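# Remove mat from pet tent, lay it flat

## Task

Pull the mat out of the pet tent and leave it lying flat on the table; the tent must end up standing with its floor corners resting on the tabletop. Dropping the mat into position is allowed. Nothing may count on the robot to stay in place at the end, so release everything and move the grippers away before finishing.

## Robot and tools

Robot: two arms, left_arm and right_arm, each ending in a two-finger gripper. left_arm is mounted on the +y side (base at -0.025, +0.296, 0 m) and right_arm on the -y side (base at -0.003, -0.344, 0 m). The names do not describe where things appear in a camera image.

Scene frame: origin on the tabletop midway between the arms, +x out over the table, +z up, +y toward left_arm. Each result has a state line, left_arm: ... | right_arm: ..., giving each gripper's end_effector_position in metres and end_effector_quat_wxyz in this frame. That position is the point between the finger pads, roughly 1 cm behind the tips, and may be somewhat wrong at long reach. Gripper axes: fingers point along its own +z, and they open and close along its own y.

Row layout (used by both execute_actions and move): one flat list of 14 numbers, each in [-1, 1], always covering both arms: dx, dy, dz, rx, ry, rz, opening for left_arm, then the same seven for right_arm. dx..rz are an offset, not a pose: the target is the gripper's measured pose at the start of the action (for a call's first action, the pose in the most recent result) shifted by these amounts, expressed in that gripper's own axes. 1.0 equals 0.6 m of translation or 180 degrees of rotation; rx, ry, rz form a single rotation vector. opening is absolute, not an offset: +1 fully open (0.093 m), -1 closed.

execute_actions(actions): a list of up to 15 actions; each action is a table of up to 15 rows, each row held for one 1/30 s step. If fewer than 15 rows, the last row is kept for the remaining steps. Every row is measured from the action's start pose, not from the preceding row. An empty list just returns state and images.

move(target, speed, blocking): target is one 14-number row as above, offsets from the pose in the last result that showed one. Each gripper travels a straight path toward its target; both paths finish together, lasting 0.5 to 10 s and stopping short if they would need more. speed is the top path speed in m/s, 0.002 to 0.5 (default 0.25); rotation is capped at twice that in rad/s. Openings are sent when the move starts. Paths do not avoid obstacles or the other arm; grippers lag, wander, and can overshoot speed, especially with the arm nearly straight. Faster moves and targets pushed deeper past contact hit and press harder. With blocking=false you get a result after 0.5 s while motion continues; until a result shows the move ended, other moves and execute_actions are refused, so use wait or stop. The result adds a move: line with the ending (done, off_target, moving, held, fault) and which limits acted, plus each gripper's distance from its target. If only one arm is named, the other finished fine. held = a check blocked that arm's final step; limits=paced = the sent pose was clipped; limits=held = some steps were blocked en route, after which the arm may rush faster than speed.

wait(seconds): 0 to 10; lets the simulation run with arms holding their last command; a running move continues and wait returns early if it ends. stop(): brakes a running move (needs room; fingers keep moving). zoom_image(camera, region): closer look at one camera's latest image; camera is cam_high, cam_low, cam_left_wrist or cam_right_wrist; region [x0, y0, x1, y1] in pixels, top-left origin, at most 504 by 504. All four images are 672x504. read_manual(section) only returns licence text. finished_scene(scene): ends the current scene, given its number; irreversible, and the goal must already hold stably.

Controller behaviour: each step the commanded pose is clipped to within 70 mm and 16 degrees of the measured pose, then reached by damped inverse kinematics, favouring position over orientation. A distant target can take several actions; after an action the arm goes no further than its last clipped pose, so send the remainder next time. Joint friction may leave the gripper up to about 31 mm off, and smaller commands may not move it at all. Hand target lines show where the controller is currently driving each gripper. A pose unreachable line means the clearance check altered or blocked that arm's command. Elbows stop just short of straight. Joint ranges (rad): waist -2.618 to 3.054, shoulder 0.000 to 3.142, elbow 0.000 to 3.142, wrist pitch -1.571 to 1.571, wrist yaw -1.571 to 1.571, wrist roll -2.094 to 2.094.

Gripping: grip_measured is the motor position on the opening scale. Pads meet near -0.94, and each millimetre of object width adds about 0.0208; each gripper may carry its own fixed error up to about 0.02. Once pads touch, fingers stop but the motor keeps heading to the sent value, so the reading barely reveals contact; sending a lower number squeezes harder, up to roughly 50 to 62 N per pad (less on parts under about 5 mm thick). Keep sending the closing value to keep holding. The last entry of each arm's Joint positions list is the opening in metres, floored at zero.

To keep an arm still: in a reply's first call send the offset back to its desired pose, then zeros afterwards, with the correct opening each time. An arm blocked by an object tends to keep pushing until given a new command.

Avoid: knocking rigid objects off the table (fails the task; cloth does not count), arms colliding or pressing on each other, drops, slips, slams and hard pushes. Loose objects may occasionally get a brief nudge. Motors heat when holding loads: MOTOR HOT warns from 75 °C, at 90 °C that arm halts for 10 seconds, and at 100 °C it goes limp and falls; these appear as OVER-TEMPERATURE FAULT lines. A FAULT can cut short waits, moves or actions. The robot keeps holding its last command while you compose replies, so leave it in a safe state.

Each tool is called after ">>>" in YAML: its name, and indented under it one key for each argument.

## Session

I'll start by looking at the scene.

>>> execute_actions:
  actions: []

Scene clock: 0.00 s.
left_arm: end_effector_position=(+0.3416, +0.2337, +0.4101) grip_measured=+0.985 end_effector_quat_wxyz=(+0.710, +0.055, +0.699, -0.062) | right_arm: end_effector_position=(+0.3730, -0.3868, +0.3913) grip_measured=+1.000 end_effector_quat_wxyz=(+0.697, +0.037, +0.715, -0.038)
Joint positions: left_arm=[ 0.007  1.039  1.061 -0.006 -0.005 -0.008  0.092] | right_arm=[-0.012  1.055  1.031 -0.001 -0.012 -0.003  0.093]
Joint velocities: left_arm=[-0.007  0.002  0.002 -0.022 -0.022 -0.051  0.002] | right_arm=[ 0.002 -0.002  0.017 -0.037 -0.081 -0.11   0.   ]
Motor temperatures (°C, as the motors report them): left_arm=[25 25 27 27 27 27] | right_arm=[26 26 26 25 25 24]
Hand target (left_arm): +0.342, +0.234, +0.410; +0.710, +0.055, +0.699, -0.062
Hand target (right_arm): +0.373, -0.387, +0.391; +0.697, +0.037, +0.715, -0.038

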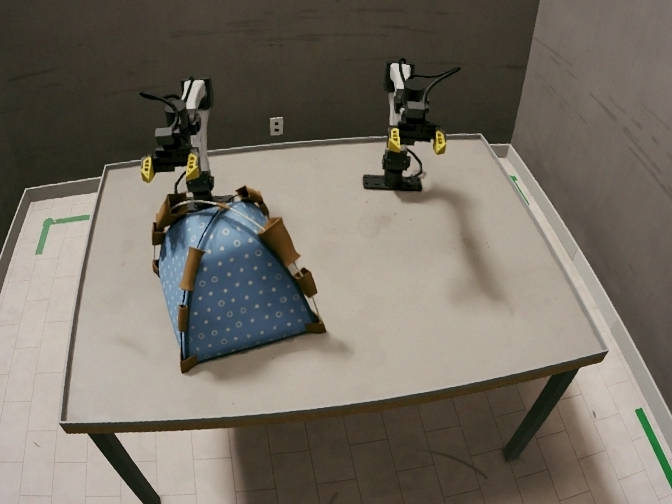

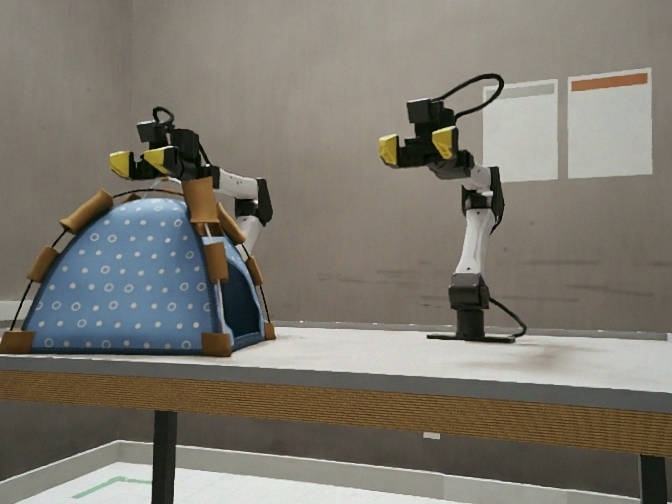

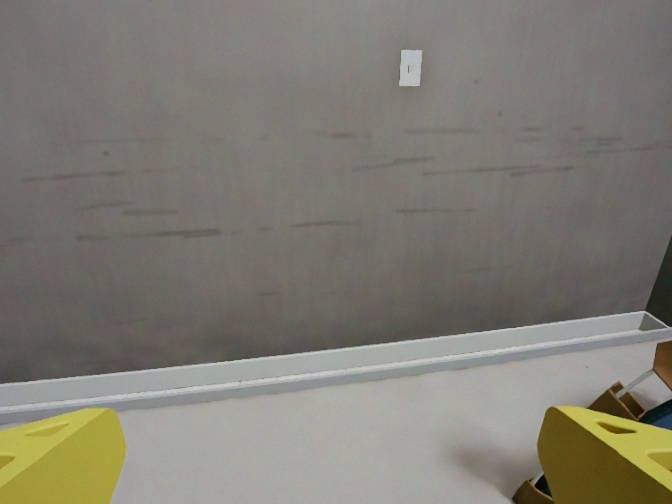

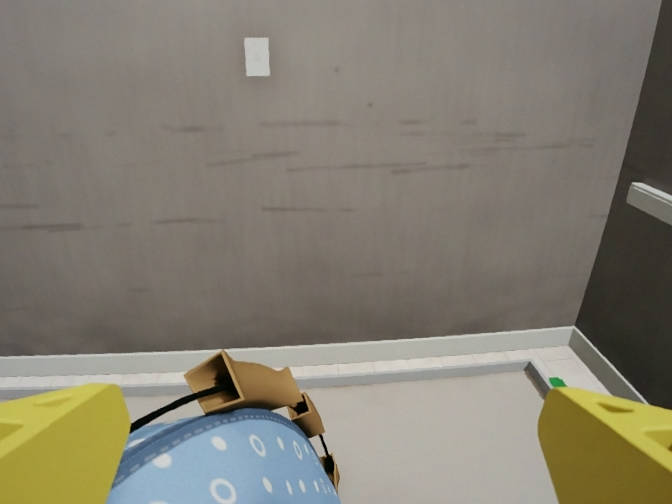

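>>> zoom_image:
  camera: "cam_low"
  region: [0, 100, 336, 380]

>>> zoom_image:
  camera: "cam_high"
  region: [60, 60, 480, 400]

Region (0, 100, 336, 380) of cam_low's 672x504 image, scaled by 1.500, with more detail than that image has.

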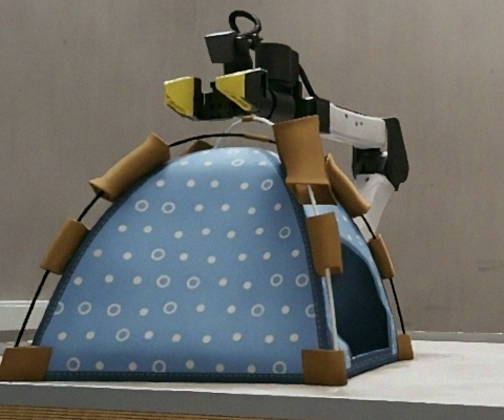

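Region (60, 60, 480, 400) of cam_high's 672x504 image, scaled by 1.200, with more detail than that image has; it fills the top 408 rows of this view, and the rest is white.

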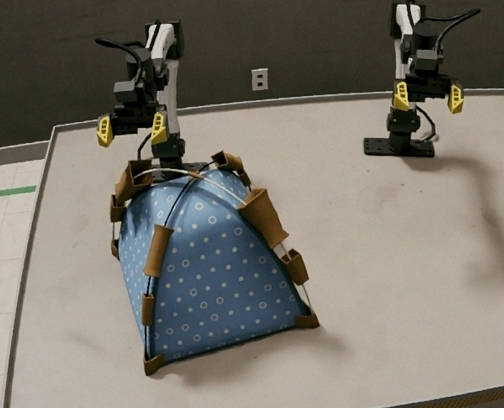

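>>> move:
  target: [0.25, 0, 0, 0.36, 0, 0, 1, 0, 0, 0, 0, 0, 0, 1]
  speed: 0.3

Scene clock: 28.07 s.
left_arm: end_effector_position=(+0.3422, +0.2283, +0.2560) grip_measured=+0.985 end_effector_quat_wxyz=(+0.566, +0.415, +0.574, -0.422) | right_arm: end_effector_position=(+0.3730, -0.3868, +0.3913) grip_measured=+1.000 end_effector_quat_wxyz=(+0.697, +0.037, +0.715, -0.038)
Joint positions: left_arm=[0.462 1.614 0.911 0.589 1.552 0.099 0.092] | right_arm=[-0.012  1.055  1.031 -0.001 -0.012 -0.003  0.093]
Joint velocities: left_arm=[ 0.007 -0.022  0.012 -0.037  0.007  0.051  0.   ] | right_arm=[ 0.007  0.012 -0.012  0.022  0.022 -0.007  0.   ]
Motor temperatures (°C, as the motors report them): left_arm=[25 26 33 34 27 27] | right_arm=[26 26 31 31 25 24]
Hand target (left_arm): +0.346, +0.232, +0.258; +0.571, +0.422, +0.568, -0.417
Hand target (right_arm): +0.373, -0.387, +0.391; +0.697, +0.037, +0.715, -0.038
Off the commanded pose (left_arm): 0.006 m, 2 deg.
Off the commanded pose (right_arm): 0.000 m, 0 deg.
joint sent to its limit (left arm) — the command would take joint 5 (wrist yaw) past its upper limit, so that joint was sent only as far as its limit.
move: done

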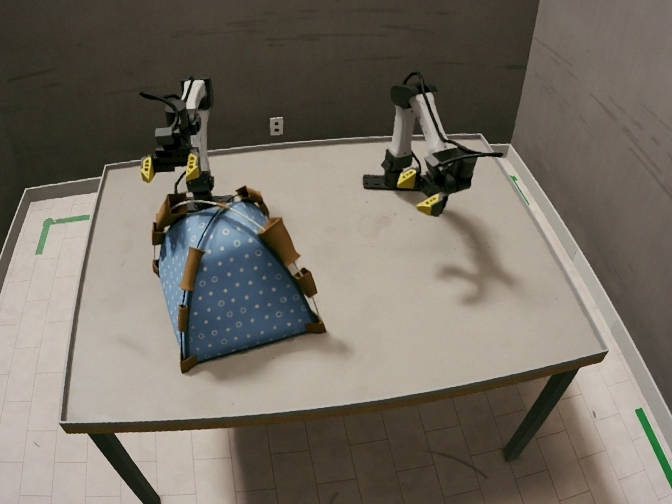

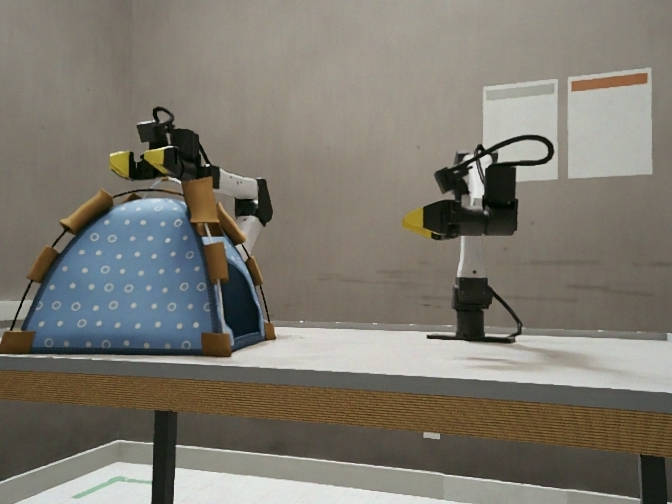

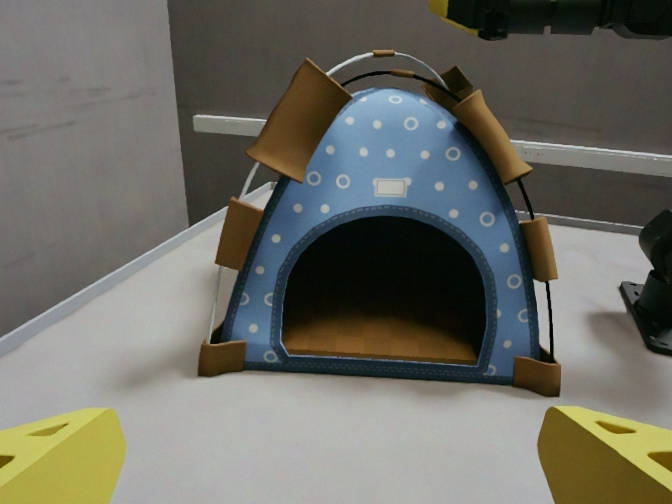

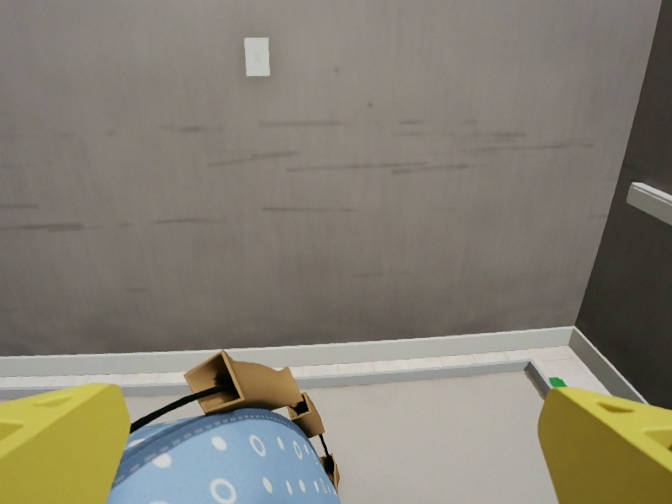

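>>> zoom_image:
  camera: "cam_left_wrist"
  region: [190, 190, 570, 410]

Region (190, 190, 570, 410) of cam_left_wrist's 672x504 image, scaled by 1.326, with more detail than that image has; it fills the top 292 rows of this view, and the rest is white.

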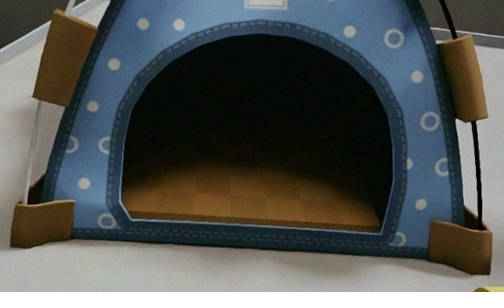

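>>> move:
  target: [0.227, -0.067, 0.325, 0, 0.111, 0, 1, 0.159, -0.118, -0.273, 0.125, 0.239, 0.0545, 1]
  speed: 0.3

Scene clock: 150.17 s.
left_arm: end_effector_position=(+0.3548, +0.0323, +0.1237) grip_measured=+0.985 end_effector_quat_wxyz=(+0.461, +0.482, +0.660, -0.347) | right_arm: end_effector_position=(+0.2047, -0.4379, +0.2898) grip_measured=+1.000 end_effector_quat_wxyz=(+0.361, +0.242, +0.896, -0.093)
Joint positions: left_arm=[-0.146  1.826  0.947  0.329  0.878  0.425  0.092] | right_arm=[-0.223  0.899  1.272 -1.19   0.129  0.147  0.093]
Joint velocities: left_arm=[-0.012 -0.022  0.007 -0.051 -0.037 -0.066 -0.001] | right_arm=[ 0.002 -0.007 -0.002  0.022 -0.081  0.125  0.   ]
Motor temperatures (°C, as the motors report them): left_arm=[25 34 43 36 27 27] | right_arm=[26 27 38 38 25 24]
Hand target (left_arm): +0.360, +0.029, +0.121; +0.461, +0.479, +0.662, -0.346
Hand target (right_arm): +0.201, -0.438, +0.299; +0.369, +0.243, +0.892, -0.093
Off the commanded pose (left_arm): 0.007 m, 1 deg.
Off the commanded pose (right_arm): 0.011 m, 1 deg.
move: off_target (right_arm)

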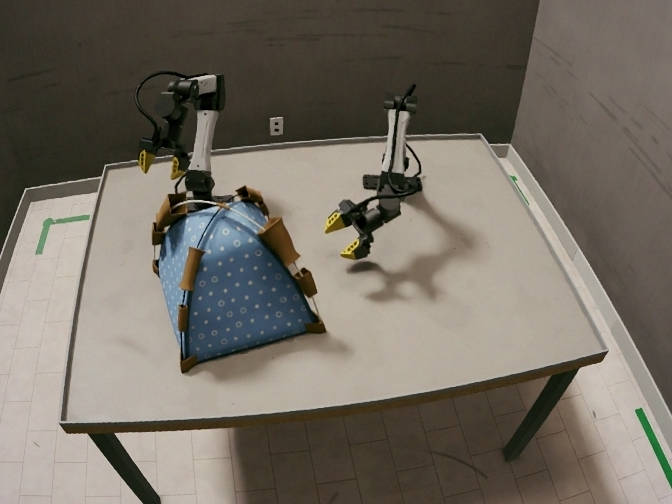

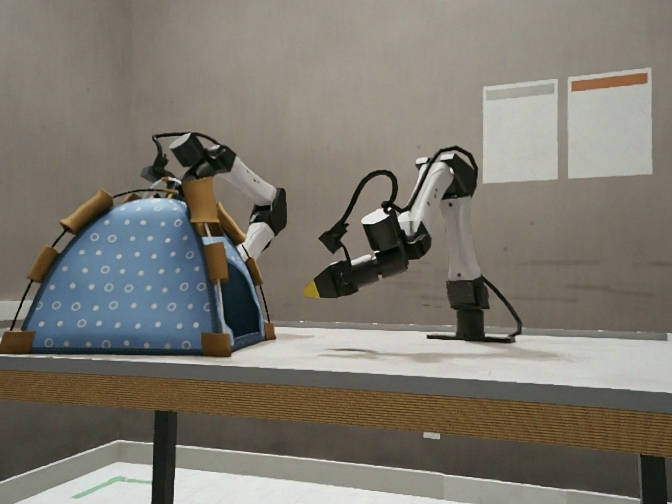

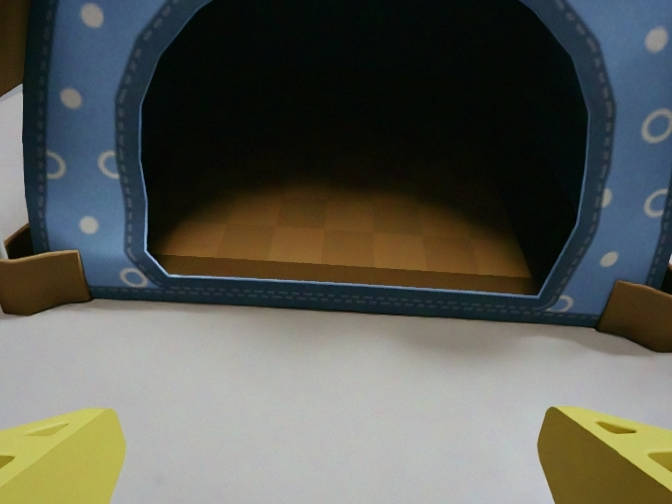

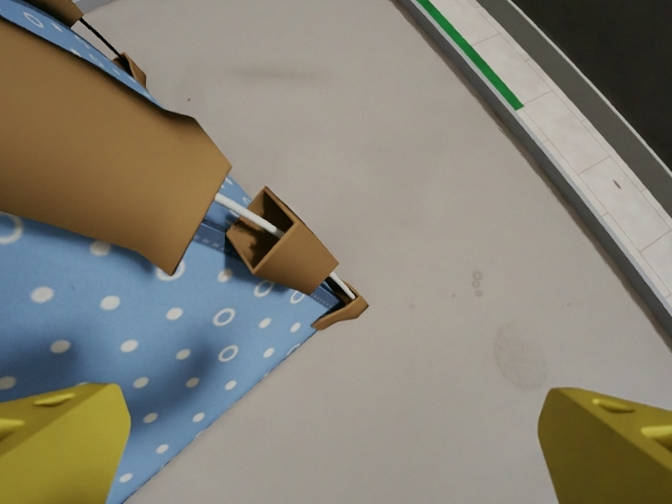

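>>> move:
  target: [-0.001, -0.002, 0.167, -0.094, 0.126, -0.473, 0.4, 0.092, -0.087, 0.303, 0.090, 0.289, 0.533, 1]
  speed: 0.3

Scene clock: 267.43 s.
left_arm: end_effector_position=(+0.3810, -0.0537, +0.0996) grip_measured=+0.401 end_effector_quat_wxyz=(+0.051, -0.097, +0.915, -0.389) | right_arm: end_effector_position=(+0.2511, -0.5204, +0.1224) grip_measured=+1.000 end_effector_quat_wxyz=(-0.102, +0.854, +0.471, +0.195)
Joint positions: left_arm=[-0.373  2.109  1.61  -0.436  0.535 -0.94   0.064] | right_arm=[-0.729  1.787  1.454 -1.354 -0.43   1.272  0.093]
Joint velocities: left_arm=[ 0.007 -0.022  0.002 -0.007  0.081 -0.037  0.001] | right_arm=[-0.002 -0.012 -0.007 -0.022  0.051  0.022  0.   ]
Motor temperatures (°C, as the motors report them): left_arm=[25 41 46 41 27 27] | right_arm=[26 26 42 35 25 24]
Hand target (left_arm): +0.379, -0.059, +0.091; +0.042, -0.100, +0.918, -0.382
Hand target (right_arm): +0.253, -0.525, +0.125; -0.103, +0.857, +0.463, +0.200
Off the commanded pose (left_arm): 0.010 m, 2 deg.
Off the commanded pose (right_arm): 0.006 m, 1 deg.
move: done

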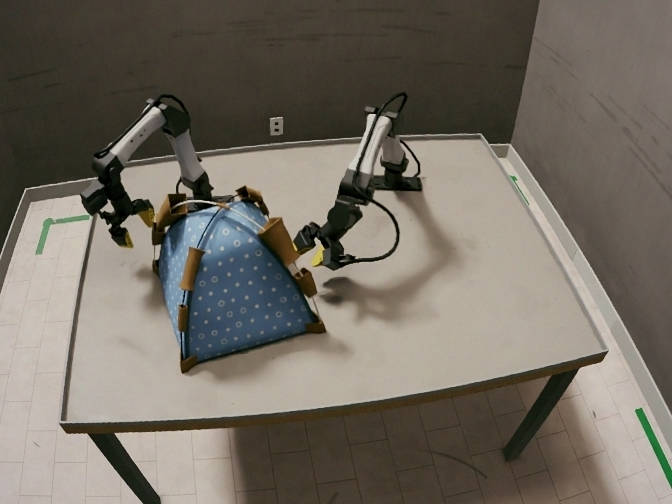

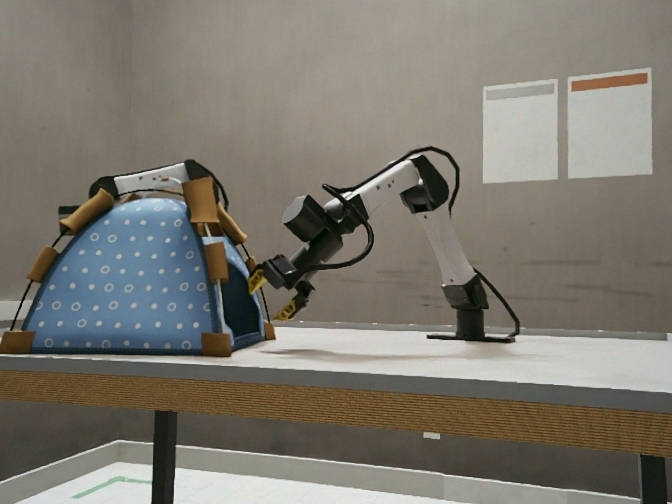

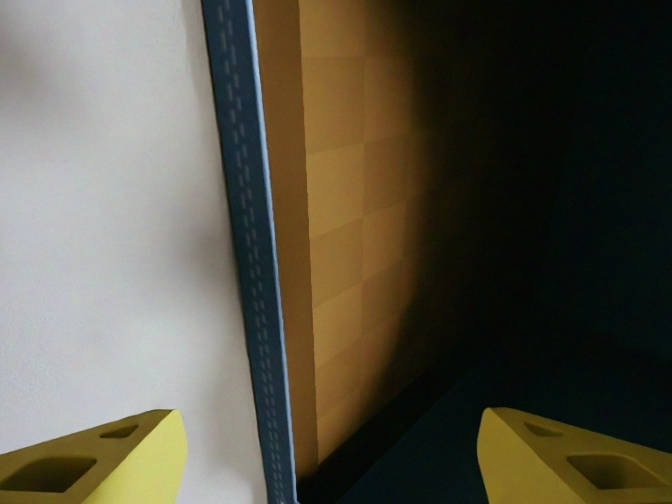

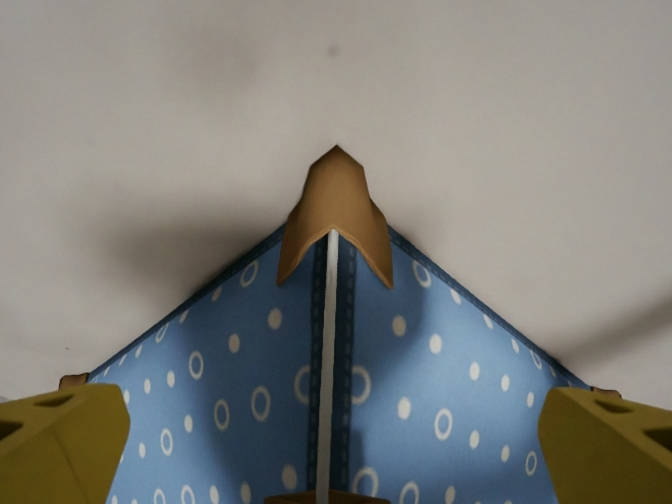

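>>> move:
  target: [0.009, -0.012, 0.16, 0, 0, 0, 0.4, 0, 0, 0.155, 0, 0, 0, 1]
  speed: 0.1

Scene clock: 295.67 s.
left_arm: end_effector_position=(+0.3917, -0.1215, +0.0505) grip_measured=+0.401 end_effector_quat_wxyz=(+0.051, -0.095, +0.912, -0.397) | right_arm: end_effector_position=(+0.2734, -0.4954, +0.0487) grip_measured=+1.000 end_effector_quat_wxyz=(-0.087, +0.855, +0.473, +0.196)
Joint positions: left_arm=[-0.476  2.338  1.768 -0.306  0.483 -1.038  0.064] | right_arm=[-0.619  1.806  1.182 -0.982 -0.43   1.396  0.093]
Joint velocities: left_arm=[-0.002 -0.007 -0.007  0.022 -0.051 -0.051 -0.   ] | right_arm=[-0.017 -0.002  0.017 -0.051 -0.051  0.007  0.   ]
Motor temperatures (°C, as the motors report them): left_arm=[25 48 48 39 27 27] | right_arm=[26 30 43 32 25 24]
Hand target (left_arm): +0.392, -0.127, +0.038; +0.051, -0.097, +0.914, -0.390
Hand target (right_arm): +0.271, -0.488, +0.038; -0.102, +0.854, +0.471, +0.194
Off the commanded pose (left_arm): 0.014 m, 1 deg.
Off the commanded pose (right_arm): 0.013 m, 2 deg.
move: off_target (left_arm, right_arm)

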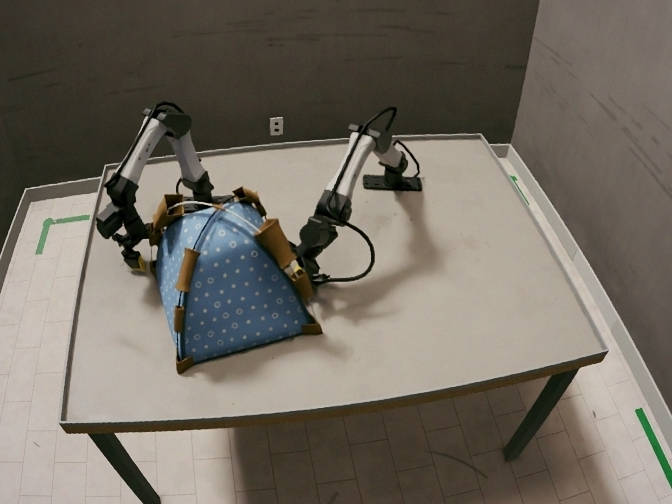

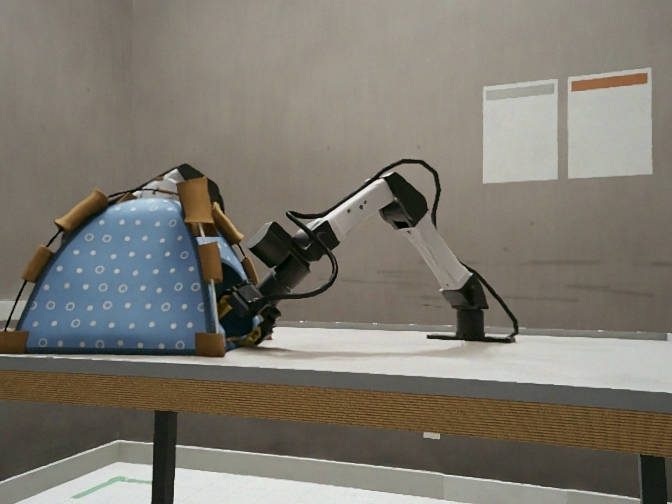

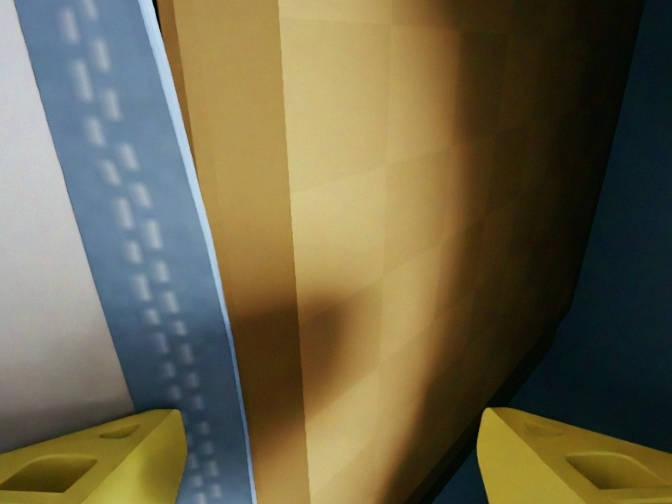

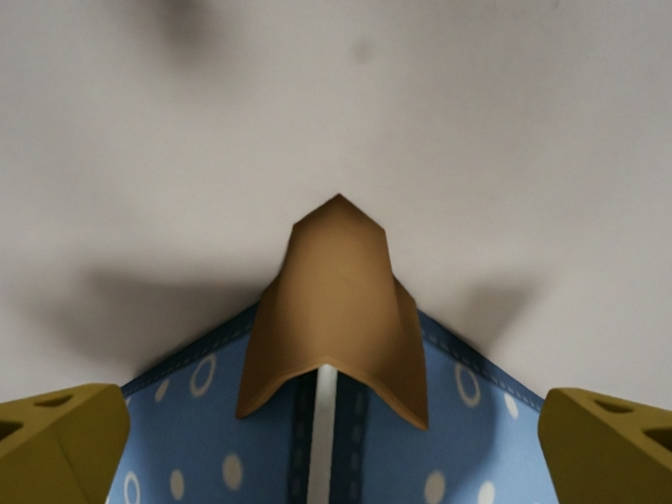

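>>> move:
  target: [0, -0.045, -0.05, 0, 0, 0, 0.4, -0.045, 0, 0.03, 0, 0, 0, 1]
  speed: 0.1

Scene clock: 311.70 s.
left_arm: end_effector_position=(+0.3877, -0.1184, +0.0835) grip_measured=+0.401 end_effector_quat_wxyz=(+0.048, -0.096, +0.913, -0.394) | right_arm: end_effector_position=(+0.2740, -0.5143, +0.0360) grip_measured=+1.000 end_effector_quat_wxyz=(-0.070, +0.852, +0.478, +0.202)
Joint positions: left_arm=[-0.476  2.283  1.814 -0.416  0.483 -1.038  0.064] | right_arm=[-0.663  1.849  1.182 -0.924 -0.43   1.345  0.093]
Joint velocities: left_arm=[ 0.007  0.002 -0.007 -0.007  0.081  0.037 -0.001] | right_arm=[-0.012 -0.017  0.022 -0.081  0.007 -0.051  0.   ]
Motor temperatures (°C, as the motors report them): left_arm=[25 53 49 40 27 27] | right_arm=[26 31 41 31 25 24]
Hand target (left_arm): +0.390, -0.118, +0.091; +0.051, -0.095, +0.912, -0.397
Hand target (right_arm): +0.265, -0.510, +0.022; -0.087, +0.854, +0.473, +0.197
Off the commanded pose (left_arm): 0.008 m, 0 deg.
Off the commanded pose (right_arm): 0.018 m, 2 deg.
move: off_target (right_arm)

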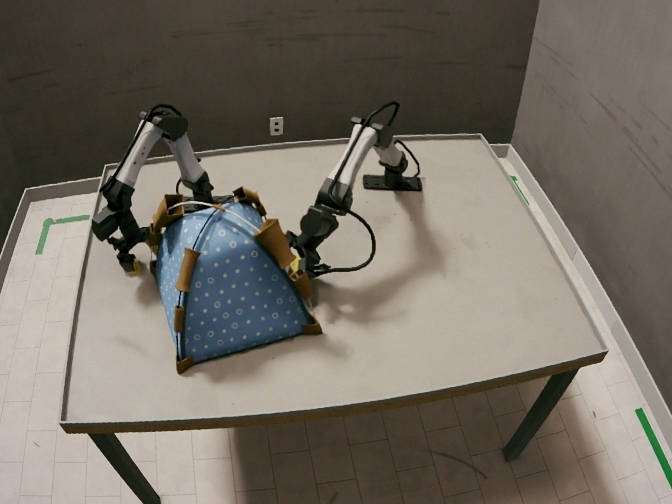

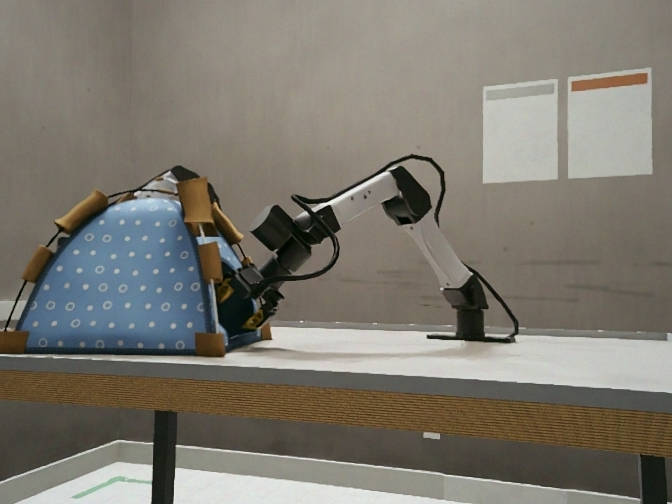

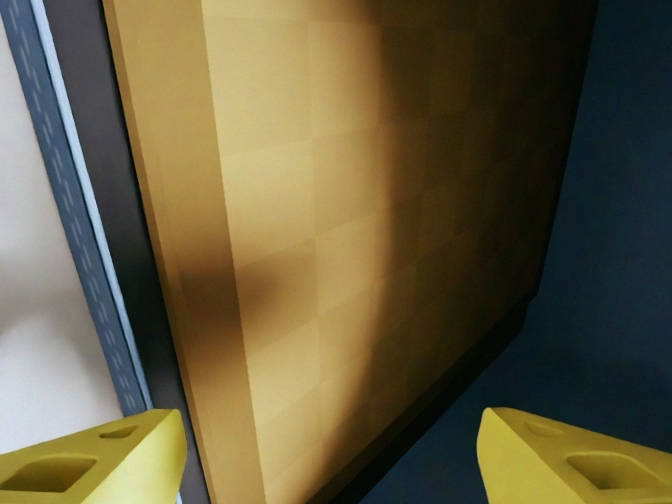

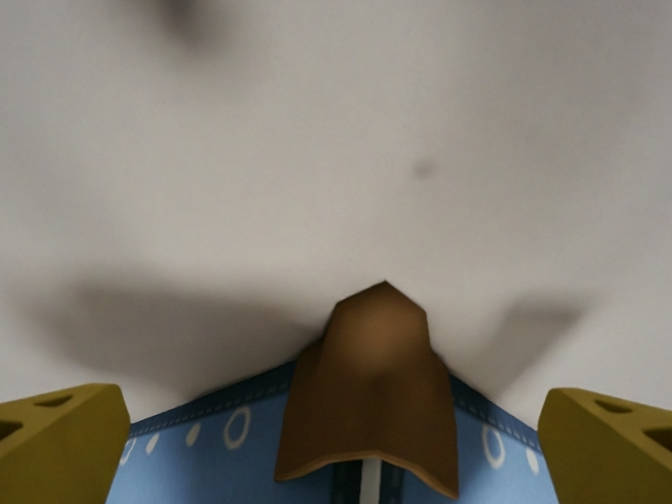

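>>> move:
  target: [0, 0.033, 0.088, 0, 0, 0, 0.4, 0, 0, 0, 0, 0, 0, -1]
  speed: 0.08

Scene clock: 350.83 s.
left_arm: end_effector_position=(+0.3954, -0.1371, +0.0504) grip_measured=+0.400 end_effector_quat_wxyz=(+0.054, -0.092, +0.908, -0.405) | right_arm: end_effector_position=(+0.2740, -0.5143, +0.0360) grip_measured=-0.976 end_effector_quat_wxyz=(-0.070, +0.852, +0.478, +0.202)
Joint positions: left_arm=[-0.494  2.38   1.828 -0.297  0.479 -1.057  0.064] | right_arm=[-0.663  1.849  1.182 -0.924 -0.43   1.344  0.   ]
Joint velocities: left_arm=[ 0.007  0.007 -0.012  0.007 -0.066 -0.066 -0.001] | right_arm=[-0.002 -0.012  0.002 -0.037 -0.037 -0.007  0.   ]
Motor temperatures (°C, as the motors report them): left_arm=[25 69 50 39 27 27] | right_arm=[26 33 38 30 25 24]
Hand target (left_arm): +0.393, -0.142, +0.033; +0.049, -0.096, +0.913, -0.394
Hand target (right_arm): +0.274, -0.514, +0.036; -0.070, +0.852, +0.478, +0.202
Off the commanded pose (left_arm): 0.018 m, 2 deg.
Off the commanded pose (right_arm): 0.000 m, 0 deg.
move: off_target (left_arm)

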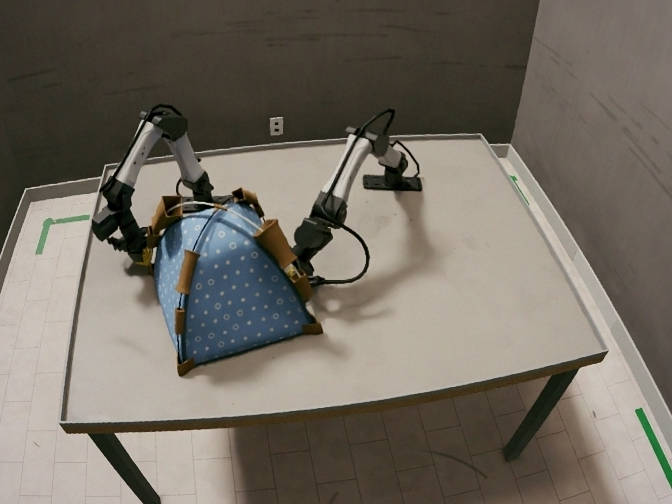

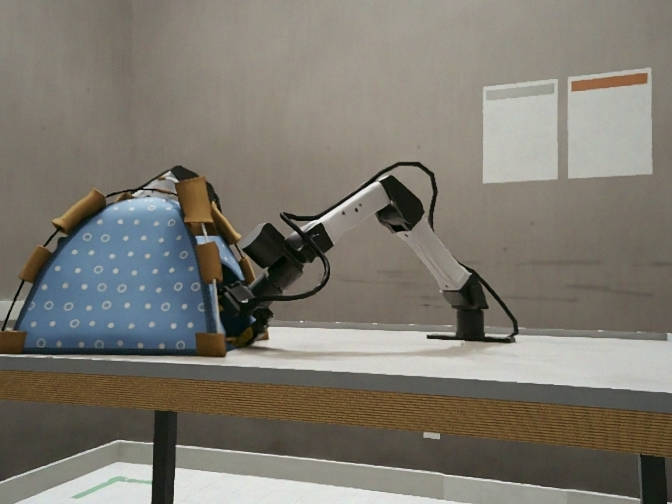

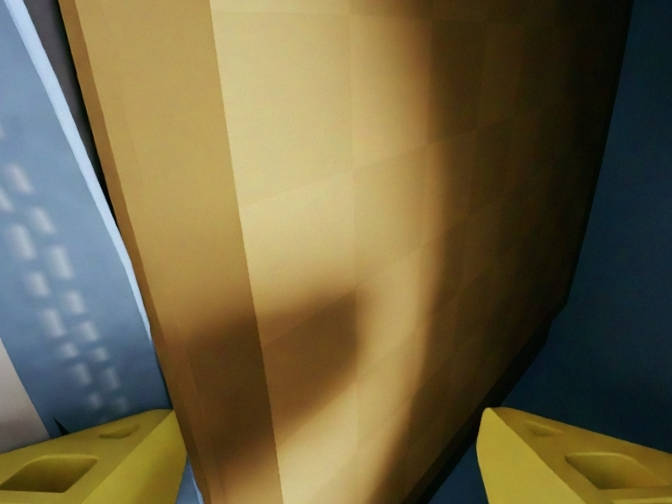

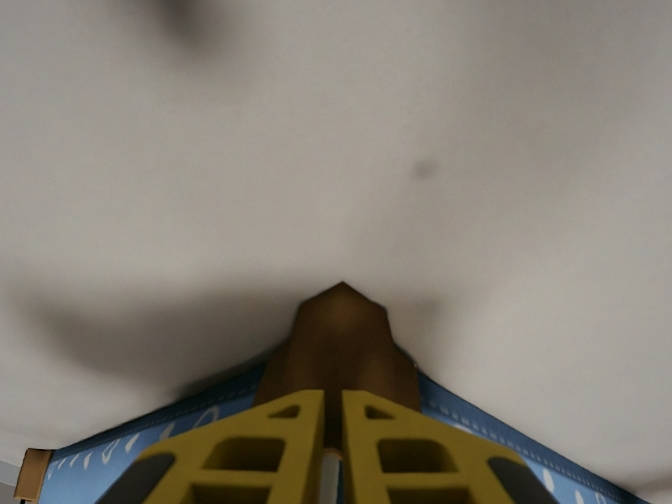

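>>> move:
  target: [0, -0.02, 0.07, 0, 0, 0, 0.4, 0, 0, 0, 0, 0, 0, -1]
  speed: 0.08

>>> move:
  target: [0, 0, 0, 0, 0, 0, -1, 0, 0, 0, 0, 0, 0, -1]
  speed: 0.08

Scene clock: 358.47 s.
left_arm: end_effector_position=(+0.4087, -0.1727, +0.0541) grip_measured=+0.400 end_effector_quat_wxyz=(+0.067, -0.085, +0.899, -0.424) | right_arm: end_effector_position=(+0.2740, -0.5144, +0.0359) grip_measured=-0.976 end_effector_quat_wxyz=(-0.070, +0.852, +0.478, +0.202)
Joint positions: left_arm=[-0.529  2.492  2.01  -0.302  0.464 -1.088  0.064] | right_arm=[-0.663  1.849  1.182 -0.924 -0.43   1.344  0.   ]
Joint velocities: left_arm=[ 0.012  0.012 -0.007 -0.037  0.081 -0.066 -0.   ] | right_arm=[-0.017  0.002  0.002 -0.066 -0.081 -0.037  0.   ]
Motor temperatures (°C, as the motors report them): left_arm=[25 69 50 40 27 27] | right_arm=[26 34 38 30 25 24]
Hand target (left_arm): +0.403, -0.175, +0.032; +0.054, -0.092, +0.908, -0.405
Hand target (right_arm): +0.274, -0.514, +0.036; -0.070, +0.852, +0.478, +0.202
Off the commanded pose (left_arm): 0.023 m, 3 deg.
Off the commanded pose (right_arm): 0.000 m, 0 deg.
move: off_target (left_arm)

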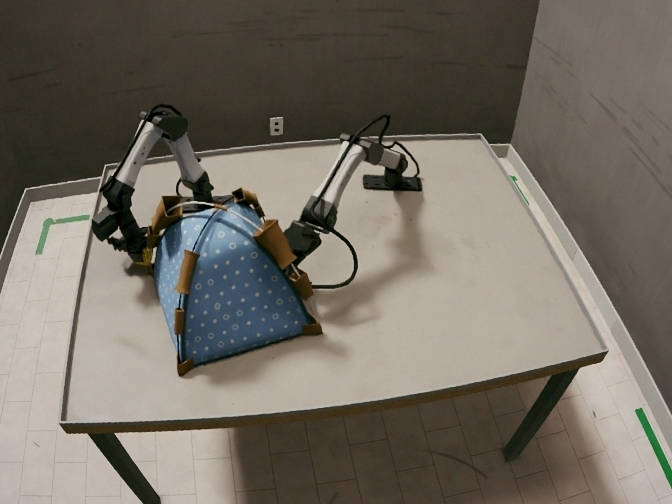

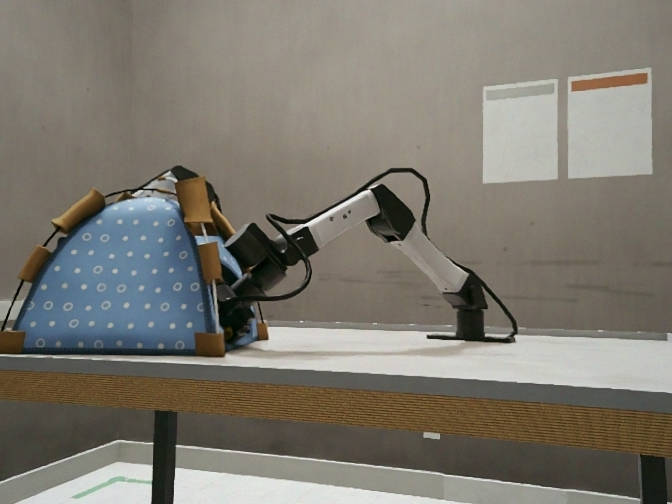

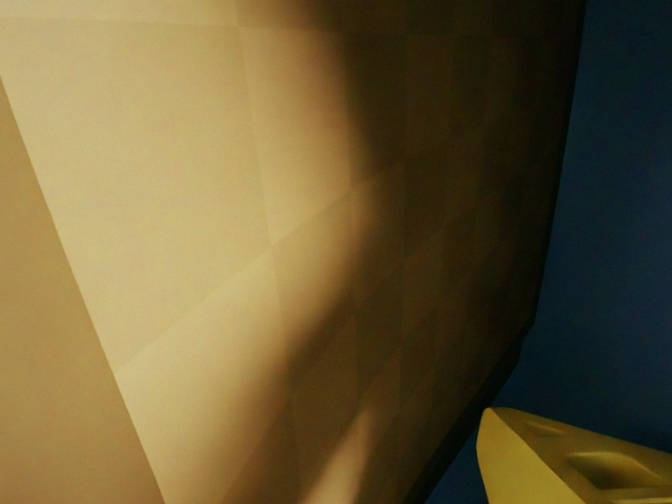

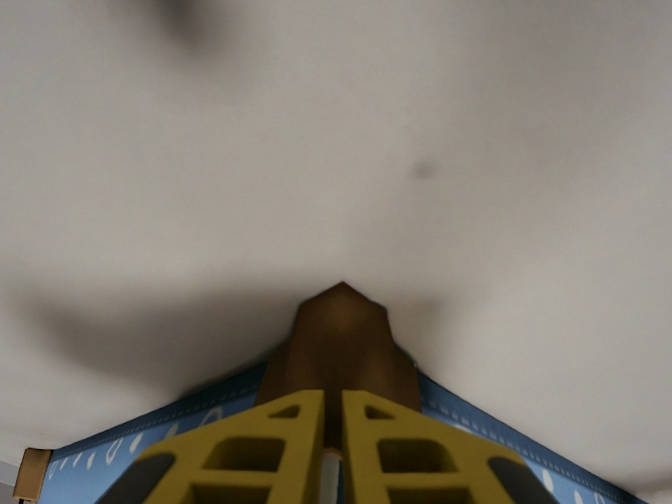

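Scene clock: 358.97 s.
left_arm: end_effector_position=(+0.4087, -0.1728, +0.0541) grip_measured=-0.978 end_effector_quat_wxyz=(+0.067, -0.085, +0.899, -0.424) | right_arm: end_effector_position=(+0.2740, -0.5144, +0.0359) grip_measured=-0.976 end_effector_quat_wxyz=(-0.070, +0.852, +0.478, +0.202)
Joint positions: left_arm=[-0.529  2.492  2.01  -0.302  0.464 -1.088  0.   ] | right_arm=[-0.663  1.849  1.182 -0.924 -0.43   1.344  0.   ]
Joint velocities: left_arm=[-0.012  0.002  0.002 -0.022  0.051 -0.066  0.   ] | right_arm=[ 0.002 -0.002  0.002  0.007  0.022  0.007  0.   ]
Motor temperatures (°C, as the motors report them): left_arm=[25 69 50 40 27 27] | right_arm=[26 34 38 30 25 24]
Hand target (left_arm): +0.409, -0.173, +0.054; +0.067, -0.085, +0.899, -0.424
Hand target (right_arm): +0.274, -0.514, +0.036; -0.070, +0.852, +0.478, +0.202
Off the commanded pose (left_arm): 0.000 m, 0 deg.
Off the commanded pose (right_arm): 0.000 m, 0 deg.
move: done

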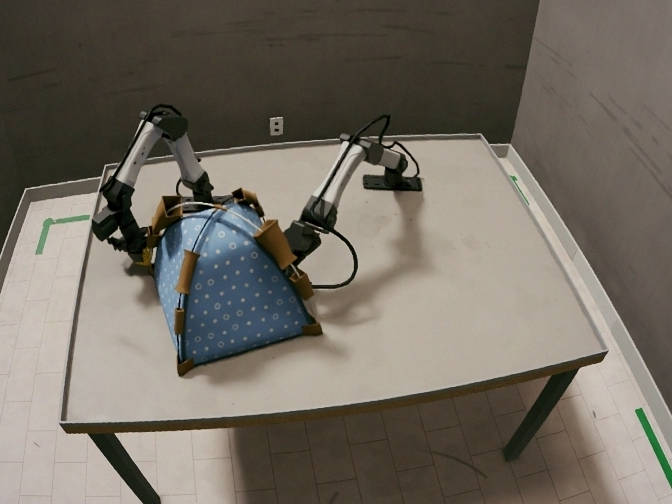

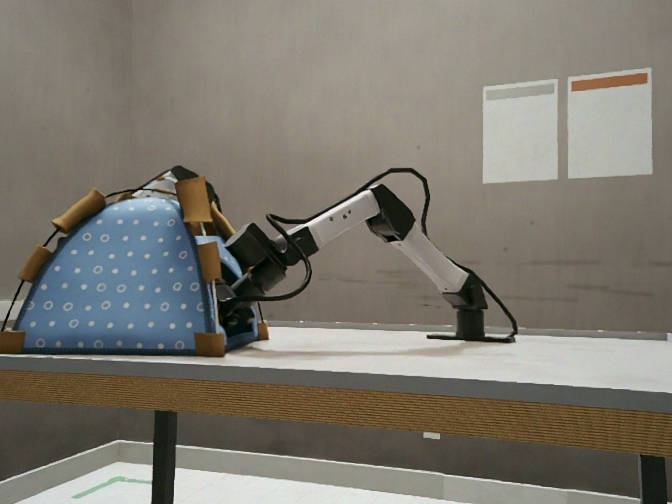

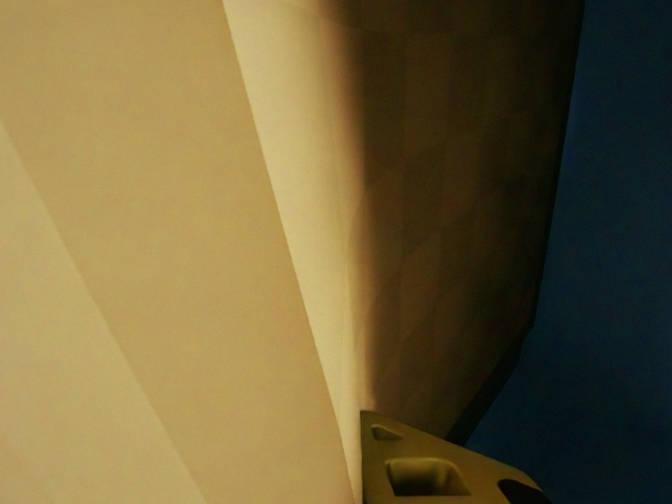

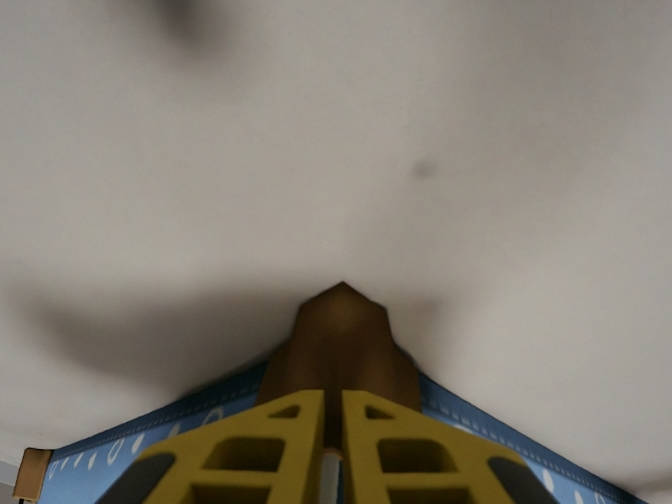

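>>> move:
  target: [0, 0.15, -0.204, 0, 0, 0, -1, 0, 0, 0, 0, 0, 0, -1]
  speed: 0.1

Scene clock: 366.27 s.
left_arm: end_effector_position=(+0.3762, -0.0359, +0.0633) grip_measured=-0.978 end_effector_quat_wxyz=(+0.060, -0.077, +0.898, -0.428) | right_arm: end_effector_position=(+0.2749, -0.5116, +0.0372) grip_measured=-0.976 end_effector_quat_wxyz=(-0.075, +0.850, +0.477, +0.209)
Joint positions: left_arm=[-0.324  2.1    1.383 -0.165  0.624 -0.902  0.   ] | right_arm=[-0.663  1.849  1.182 -0.929 -0.448  1.344  0.   ]
Joint velocities: left_arm=[ 0.007 -0.002 -0.012  0.081 -0.051  0.037  0.   ] | right_arm=[ 0.002 -0.012  0.007  0.022  0.007  0.007  0.   ]
Motor temperatures (°C, as the motors report them): left_arm=[25 72 49 40 27 27] | right_arm=[26 34 38 30 25 24]
Hand target (left_arm): +0.379, -0.024, +0.062; +0.067, -0.084, +0.900, -0.422
Hand target (right_arm): +0.274, -0.514, +0.036; -0.070, +0.852, +0.478, +0.202
Off the commanded pose (left_arm): 0.012 m, 1 deg.
Off the commanded pose (right_arm): 0.003 m, 1 deg.
move: off_target (left_arm)

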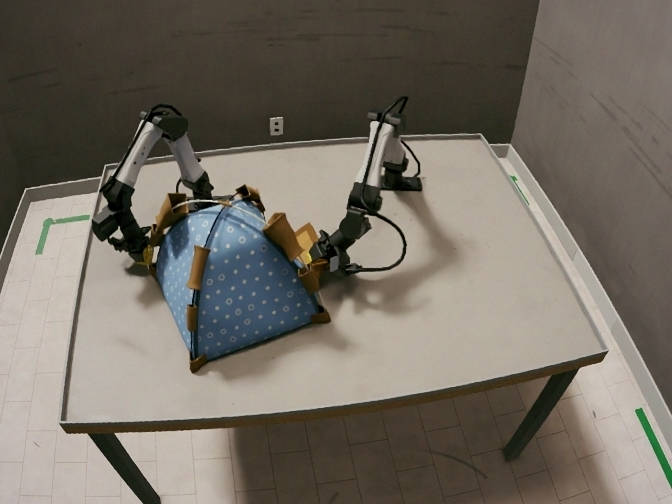

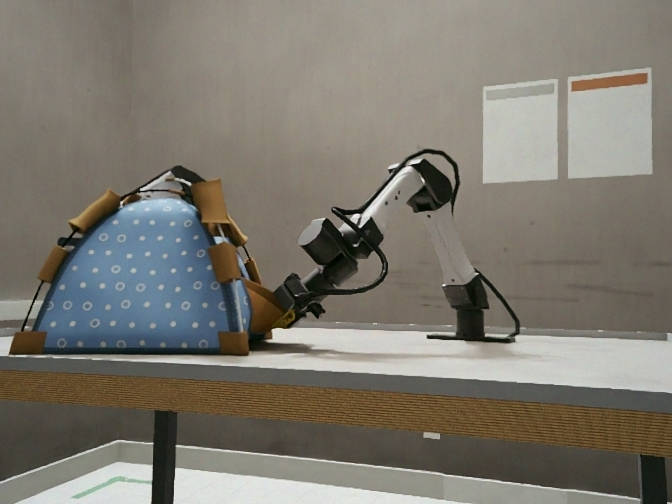

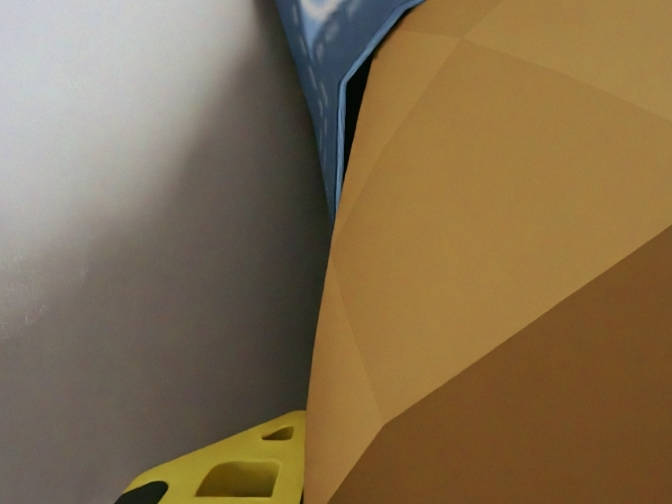

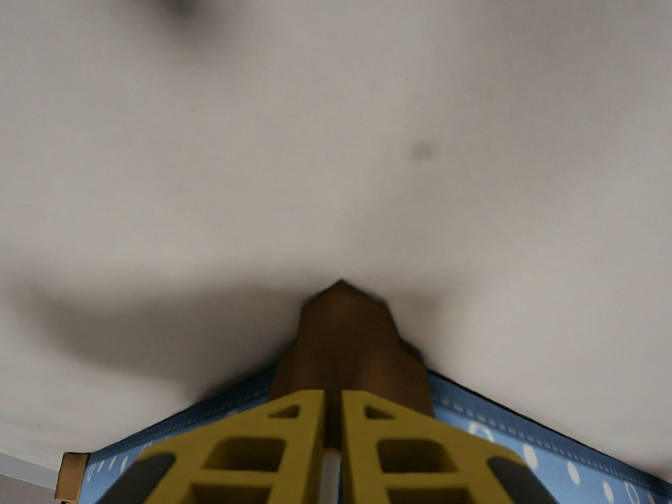

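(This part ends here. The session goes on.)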